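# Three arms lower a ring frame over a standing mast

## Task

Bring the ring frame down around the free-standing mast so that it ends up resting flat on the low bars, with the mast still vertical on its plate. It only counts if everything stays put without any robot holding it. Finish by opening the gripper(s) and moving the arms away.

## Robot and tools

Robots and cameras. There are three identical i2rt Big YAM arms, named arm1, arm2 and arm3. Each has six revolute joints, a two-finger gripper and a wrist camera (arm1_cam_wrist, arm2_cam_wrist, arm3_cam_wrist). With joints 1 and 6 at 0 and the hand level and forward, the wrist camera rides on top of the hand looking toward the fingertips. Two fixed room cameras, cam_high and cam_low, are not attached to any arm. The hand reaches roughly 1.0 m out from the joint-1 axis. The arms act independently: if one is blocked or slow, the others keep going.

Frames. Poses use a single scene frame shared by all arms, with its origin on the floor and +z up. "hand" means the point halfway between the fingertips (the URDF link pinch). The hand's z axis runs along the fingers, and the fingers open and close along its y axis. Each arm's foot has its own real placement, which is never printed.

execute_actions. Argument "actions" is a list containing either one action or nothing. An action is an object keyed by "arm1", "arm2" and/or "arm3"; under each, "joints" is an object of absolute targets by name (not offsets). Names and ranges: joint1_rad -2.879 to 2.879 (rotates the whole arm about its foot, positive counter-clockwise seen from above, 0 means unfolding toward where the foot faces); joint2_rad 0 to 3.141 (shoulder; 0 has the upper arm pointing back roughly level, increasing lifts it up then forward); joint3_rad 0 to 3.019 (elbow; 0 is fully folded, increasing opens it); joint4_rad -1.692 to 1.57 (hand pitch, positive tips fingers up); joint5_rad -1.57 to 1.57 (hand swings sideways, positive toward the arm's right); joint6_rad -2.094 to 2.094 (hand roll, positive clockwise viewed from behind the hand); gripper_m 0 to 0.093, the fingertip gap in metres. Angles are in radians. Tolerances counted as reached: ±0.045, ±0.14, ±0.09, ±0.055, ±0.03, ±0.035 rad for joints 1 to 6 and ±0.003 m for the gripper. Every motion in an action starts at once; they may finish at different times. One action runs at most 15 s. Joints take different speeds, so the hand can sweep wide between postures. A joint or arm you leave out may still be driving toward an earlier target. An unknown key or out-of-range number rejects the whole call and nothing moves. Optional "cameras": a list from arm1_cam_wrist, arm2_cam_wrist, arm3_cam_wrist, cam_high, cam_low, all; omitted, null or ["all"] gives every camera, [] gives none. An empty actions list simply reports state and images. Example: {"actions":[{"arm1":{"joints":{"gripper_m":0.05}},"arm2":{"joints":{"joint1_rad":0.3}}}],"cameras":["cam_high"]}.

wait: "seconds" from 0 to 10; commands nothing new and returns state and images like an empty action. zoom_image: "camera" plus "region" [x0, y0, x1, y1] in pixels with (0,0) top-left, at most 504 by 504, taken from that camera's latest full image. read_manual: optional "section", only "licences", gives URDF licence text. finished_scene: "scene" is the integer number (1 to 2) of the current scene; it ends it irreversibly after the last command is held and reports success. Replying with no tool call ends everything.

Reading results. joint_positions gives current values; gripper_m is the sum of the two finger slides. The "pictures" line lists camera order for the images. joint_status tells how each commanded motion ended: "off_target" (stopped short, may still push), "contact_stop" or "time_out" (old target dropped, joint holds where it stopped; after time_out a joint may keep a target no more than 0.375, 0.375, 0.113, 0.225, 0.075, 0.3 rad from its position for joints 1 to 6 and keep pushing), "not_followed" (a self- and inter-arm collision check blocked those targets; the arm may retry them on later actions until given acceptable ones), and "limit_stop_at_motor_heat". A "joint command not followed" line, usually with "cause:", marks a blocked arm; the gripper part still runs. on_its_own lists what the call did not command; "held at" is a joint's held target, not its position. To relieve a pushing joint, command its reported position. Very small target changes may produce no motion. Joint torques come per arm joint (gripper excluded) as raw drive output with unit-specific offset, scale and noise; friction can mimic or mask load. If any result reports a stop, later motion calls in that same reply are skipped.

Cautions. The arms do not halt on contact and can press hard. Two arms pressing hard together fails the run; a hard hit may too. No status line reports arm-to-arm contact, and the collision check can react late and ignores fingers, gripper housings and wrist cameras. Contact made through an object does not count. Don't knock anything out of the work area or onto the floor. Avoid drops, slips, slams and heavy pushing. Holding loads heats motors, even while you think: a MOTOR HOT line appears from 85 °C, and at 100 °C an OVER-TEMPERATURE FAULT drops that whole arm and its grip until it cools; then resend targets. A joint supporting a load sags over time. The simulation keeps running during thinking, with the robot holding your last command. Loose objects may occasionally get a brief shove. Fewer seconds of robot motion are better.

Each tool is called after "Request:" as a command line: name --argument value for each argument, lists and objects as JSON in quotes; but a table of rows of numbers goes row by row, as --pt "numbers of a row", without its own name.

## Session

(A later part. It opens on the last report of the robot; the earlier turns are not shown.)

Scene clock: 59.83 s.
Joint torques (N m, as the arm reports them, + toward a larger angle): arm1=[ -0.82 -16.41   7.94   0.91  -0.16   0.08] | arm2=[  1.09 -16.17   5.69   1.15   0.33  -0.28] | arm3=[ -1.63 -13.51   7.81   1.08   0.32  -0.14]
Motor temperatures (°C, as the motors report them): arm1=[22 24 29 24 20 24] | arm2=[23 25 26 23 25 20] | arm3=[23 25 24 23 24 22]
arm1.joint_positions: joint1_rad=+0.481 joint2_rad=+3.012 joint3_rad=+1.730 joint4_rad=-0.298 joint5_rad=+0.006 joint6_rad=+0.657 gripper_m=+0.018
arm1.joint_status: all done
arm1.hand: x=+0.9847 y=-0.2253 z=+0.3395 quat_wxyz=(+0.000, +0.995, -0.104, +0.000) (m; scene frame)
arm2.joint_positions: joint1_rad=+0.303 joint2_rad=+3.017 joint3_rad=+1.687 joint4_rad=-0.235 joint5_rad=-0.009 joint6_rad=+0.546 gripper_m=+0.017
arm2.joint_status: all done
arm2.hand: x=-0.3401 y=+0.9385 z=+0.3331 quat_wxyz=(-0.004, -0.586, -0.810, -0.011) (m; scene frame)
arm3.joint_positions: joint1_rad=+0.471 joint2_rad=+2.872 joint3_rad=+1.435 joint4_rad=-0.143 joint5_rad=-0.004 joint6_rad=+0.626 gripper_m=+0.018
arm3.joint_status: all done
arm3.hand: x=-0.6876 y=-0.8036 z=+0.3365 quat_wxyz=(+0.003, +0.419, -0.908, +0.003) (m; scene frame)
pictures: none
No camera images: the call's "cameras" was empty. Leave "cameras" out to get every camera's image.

Resting. Release and retreat.

Request:
execute_actions --actions '[{"arm1":{"joints":{"gripper_m":0.07,"joint2_rad":3.012,"joint3_rad":1.73}},"arm2":{"joints":{"gripper_m":0.07,"joint2_rad":3.017,"joint3_rad":1.687}},"arm3":{"joints":{"gripper_m":0.07,"joint2_rad":2.872,"joint3_rad":1.435}}}]' --cameras '[]'

Request:
execute_actions --actions '[{"arm1":{"joints":{"joint2_rad":2.68,"joint3_rad":1.33,"joint4_rad":-0.3}},"arm2":{"joints":{"joint2_rad":2.68,"joint3_rad":1.28,"joint4_rad":-0.25}},"arm3":{"joints":{"joint2_rad":2.55,"joint3_rad":1.08,"joint4_rad":-0.18}}}]' --cameras '["cam_low","cam_high"]'

Scene clock: 60.67 s.
Joint torques (N m, as the arm reports them, + toward a larger angle): arm1=[ -1.62 -18.36   3.14   0.83  -0.04   0.07] | arm2=[  1.3  -18.35   1.91   1.14   0.1   -0.11] | arm3=[ -1.4  -16.14   2.12   0.74   0.27  -0.08]
Motor temperatures (°C, as the motors report them): arm1=[22 24 29 24 20 24] | arm2=[23 25 25 23 25 20] | arm3=[23 25 24 23 24 22]
arm1.joint_positions: joint1_rad=+0.481 joint2_rad=+3.012 joint3_rad=+1.730 joint4_rad=-0.294 joint5_rad=+0.002 joint6_rad=+0.656 gripper_m=+0.070
arm1.joint_status: all done
arm1.hand: x=+0.9839 y=-0.2264 z=+0.3395 quat_wxyz=(+0.003, +0.995, -0.104, -0.001) (m; scene frame)
arm2.joint_positions: joint1_rad=+0.299 joint2_rad=+3.017 joint3_rad=+1.687 joint4_rad=-0.235 joint5_rad=-0.002 joint6_rad=+0.532 gripper_m=+0.070
arm2.joint_status: all done
arm2.hand: x=-0.3420 y=+0.9362 z=+0.3330 quat_wxyz=(-0.004, -0.582, -0.813, -0.008) (m; scene frame)
arm3.joint_positions: joint1_rad=+0.468 joint2_rad=+2.872 joint3_rad=+1.437 joint4_rad=-0.130 joint5_rad=-0.003 joint6_rad=+0.618 gripper_m=+0.070
arm3.joint_status: all done
arm3.hand: x=-0.6855 y=-0.7989 z=+0.3369 quat_wxyz=(-0.001, +0.421, -0.907, -0.003) (m; scene frame)
pictures: none
No camera images: the call's "cameras" was empty. Leave "cameras" out to get every camera's image.

Scene clock: 61.93 s.
Joint torques (N m, as the arm reports them, + toward a larger angle): arm1=[ -1.21 -16.8    2.29   0.32   0.     0.08] | arm2=[  1.41 -15.79   1.48   0.03   0.1   -0.12] | arm3=[ -0.74 -12.86   1.53  -0.09   0.28  -0.1 ]
Motor temperatures (°C, as the motors report them): arm1=[22 24 28 24 20 24] | arm2=[23 25 25 23 25 20] | arm3=[23 25 24 23 24 22]
arm1.joint_positions: joint1_rad=+0.481 joint2_rad=+2.670 joint3_rad=+1.334 joint4_rad=-0.298 joint5_rad=+0.002 joint6_rad=+0.656 gripper_m=+0.070
arm1.joint_status: all done
arm1.hand: x=+1.0301 y=-0.2033 z=+0.4641 quat_wxyz=(-0.013, +0.994, -0.104, +0.024) (m; scene frame)
arm2.joint_positions: joint1_rad=+0.299 joint2_rad=+2.671 joint3_rad=+1.280 joint4_rad=-0.241 joint5_rad=-0.002 joint6_rad=+0.532 gripper_m=+0.070
arm2.joint_status: all done
arm2.hand: x=-0.3853 y=+0.9710 z=+0.4599 quat_wxyz=(+0.030, -0.581, -0.813, -0.011) (m; scene frame)
arm3.joint_positions: joint1_rad=+0.468 joint2_rad=+2.532 joint3_rad=+1.086 joint4_rad=-0.174 joint5_rad=-0.003 joint6_rad=+0.618 gripper_m=+0.070
arm3.joint_status: all done
arm3.hand: x=-0.6900 y=-0.8501 z=+0.4622 quat_wxyz=(+0.012, +0.421, -0.907, +0.021) (m; scene frame)
pictures: cam_high, cam_low
Images, in order (width x height): cam_high 896x504, cam_low 896x504.

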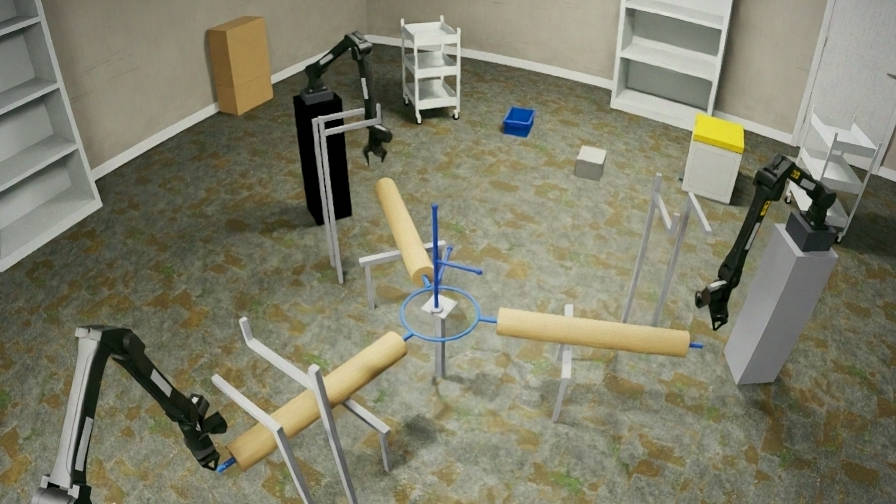

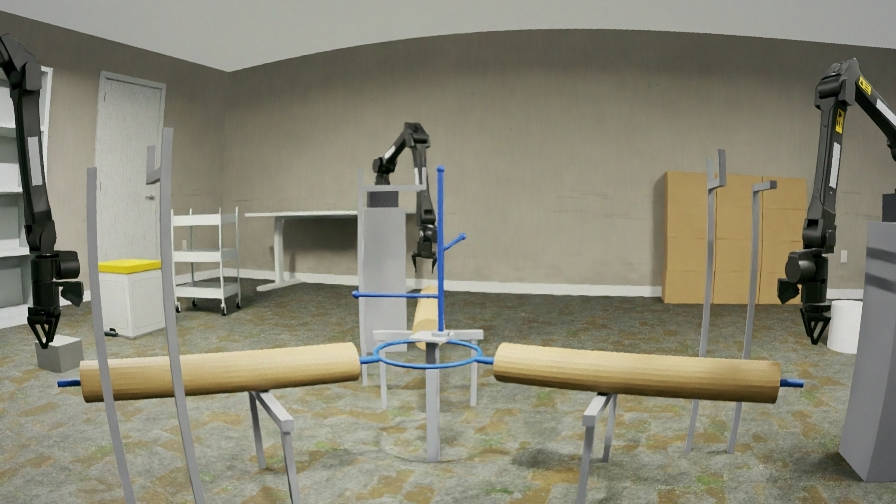

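Request:
finished_scene --scene 1

The scene is finished: the task was done.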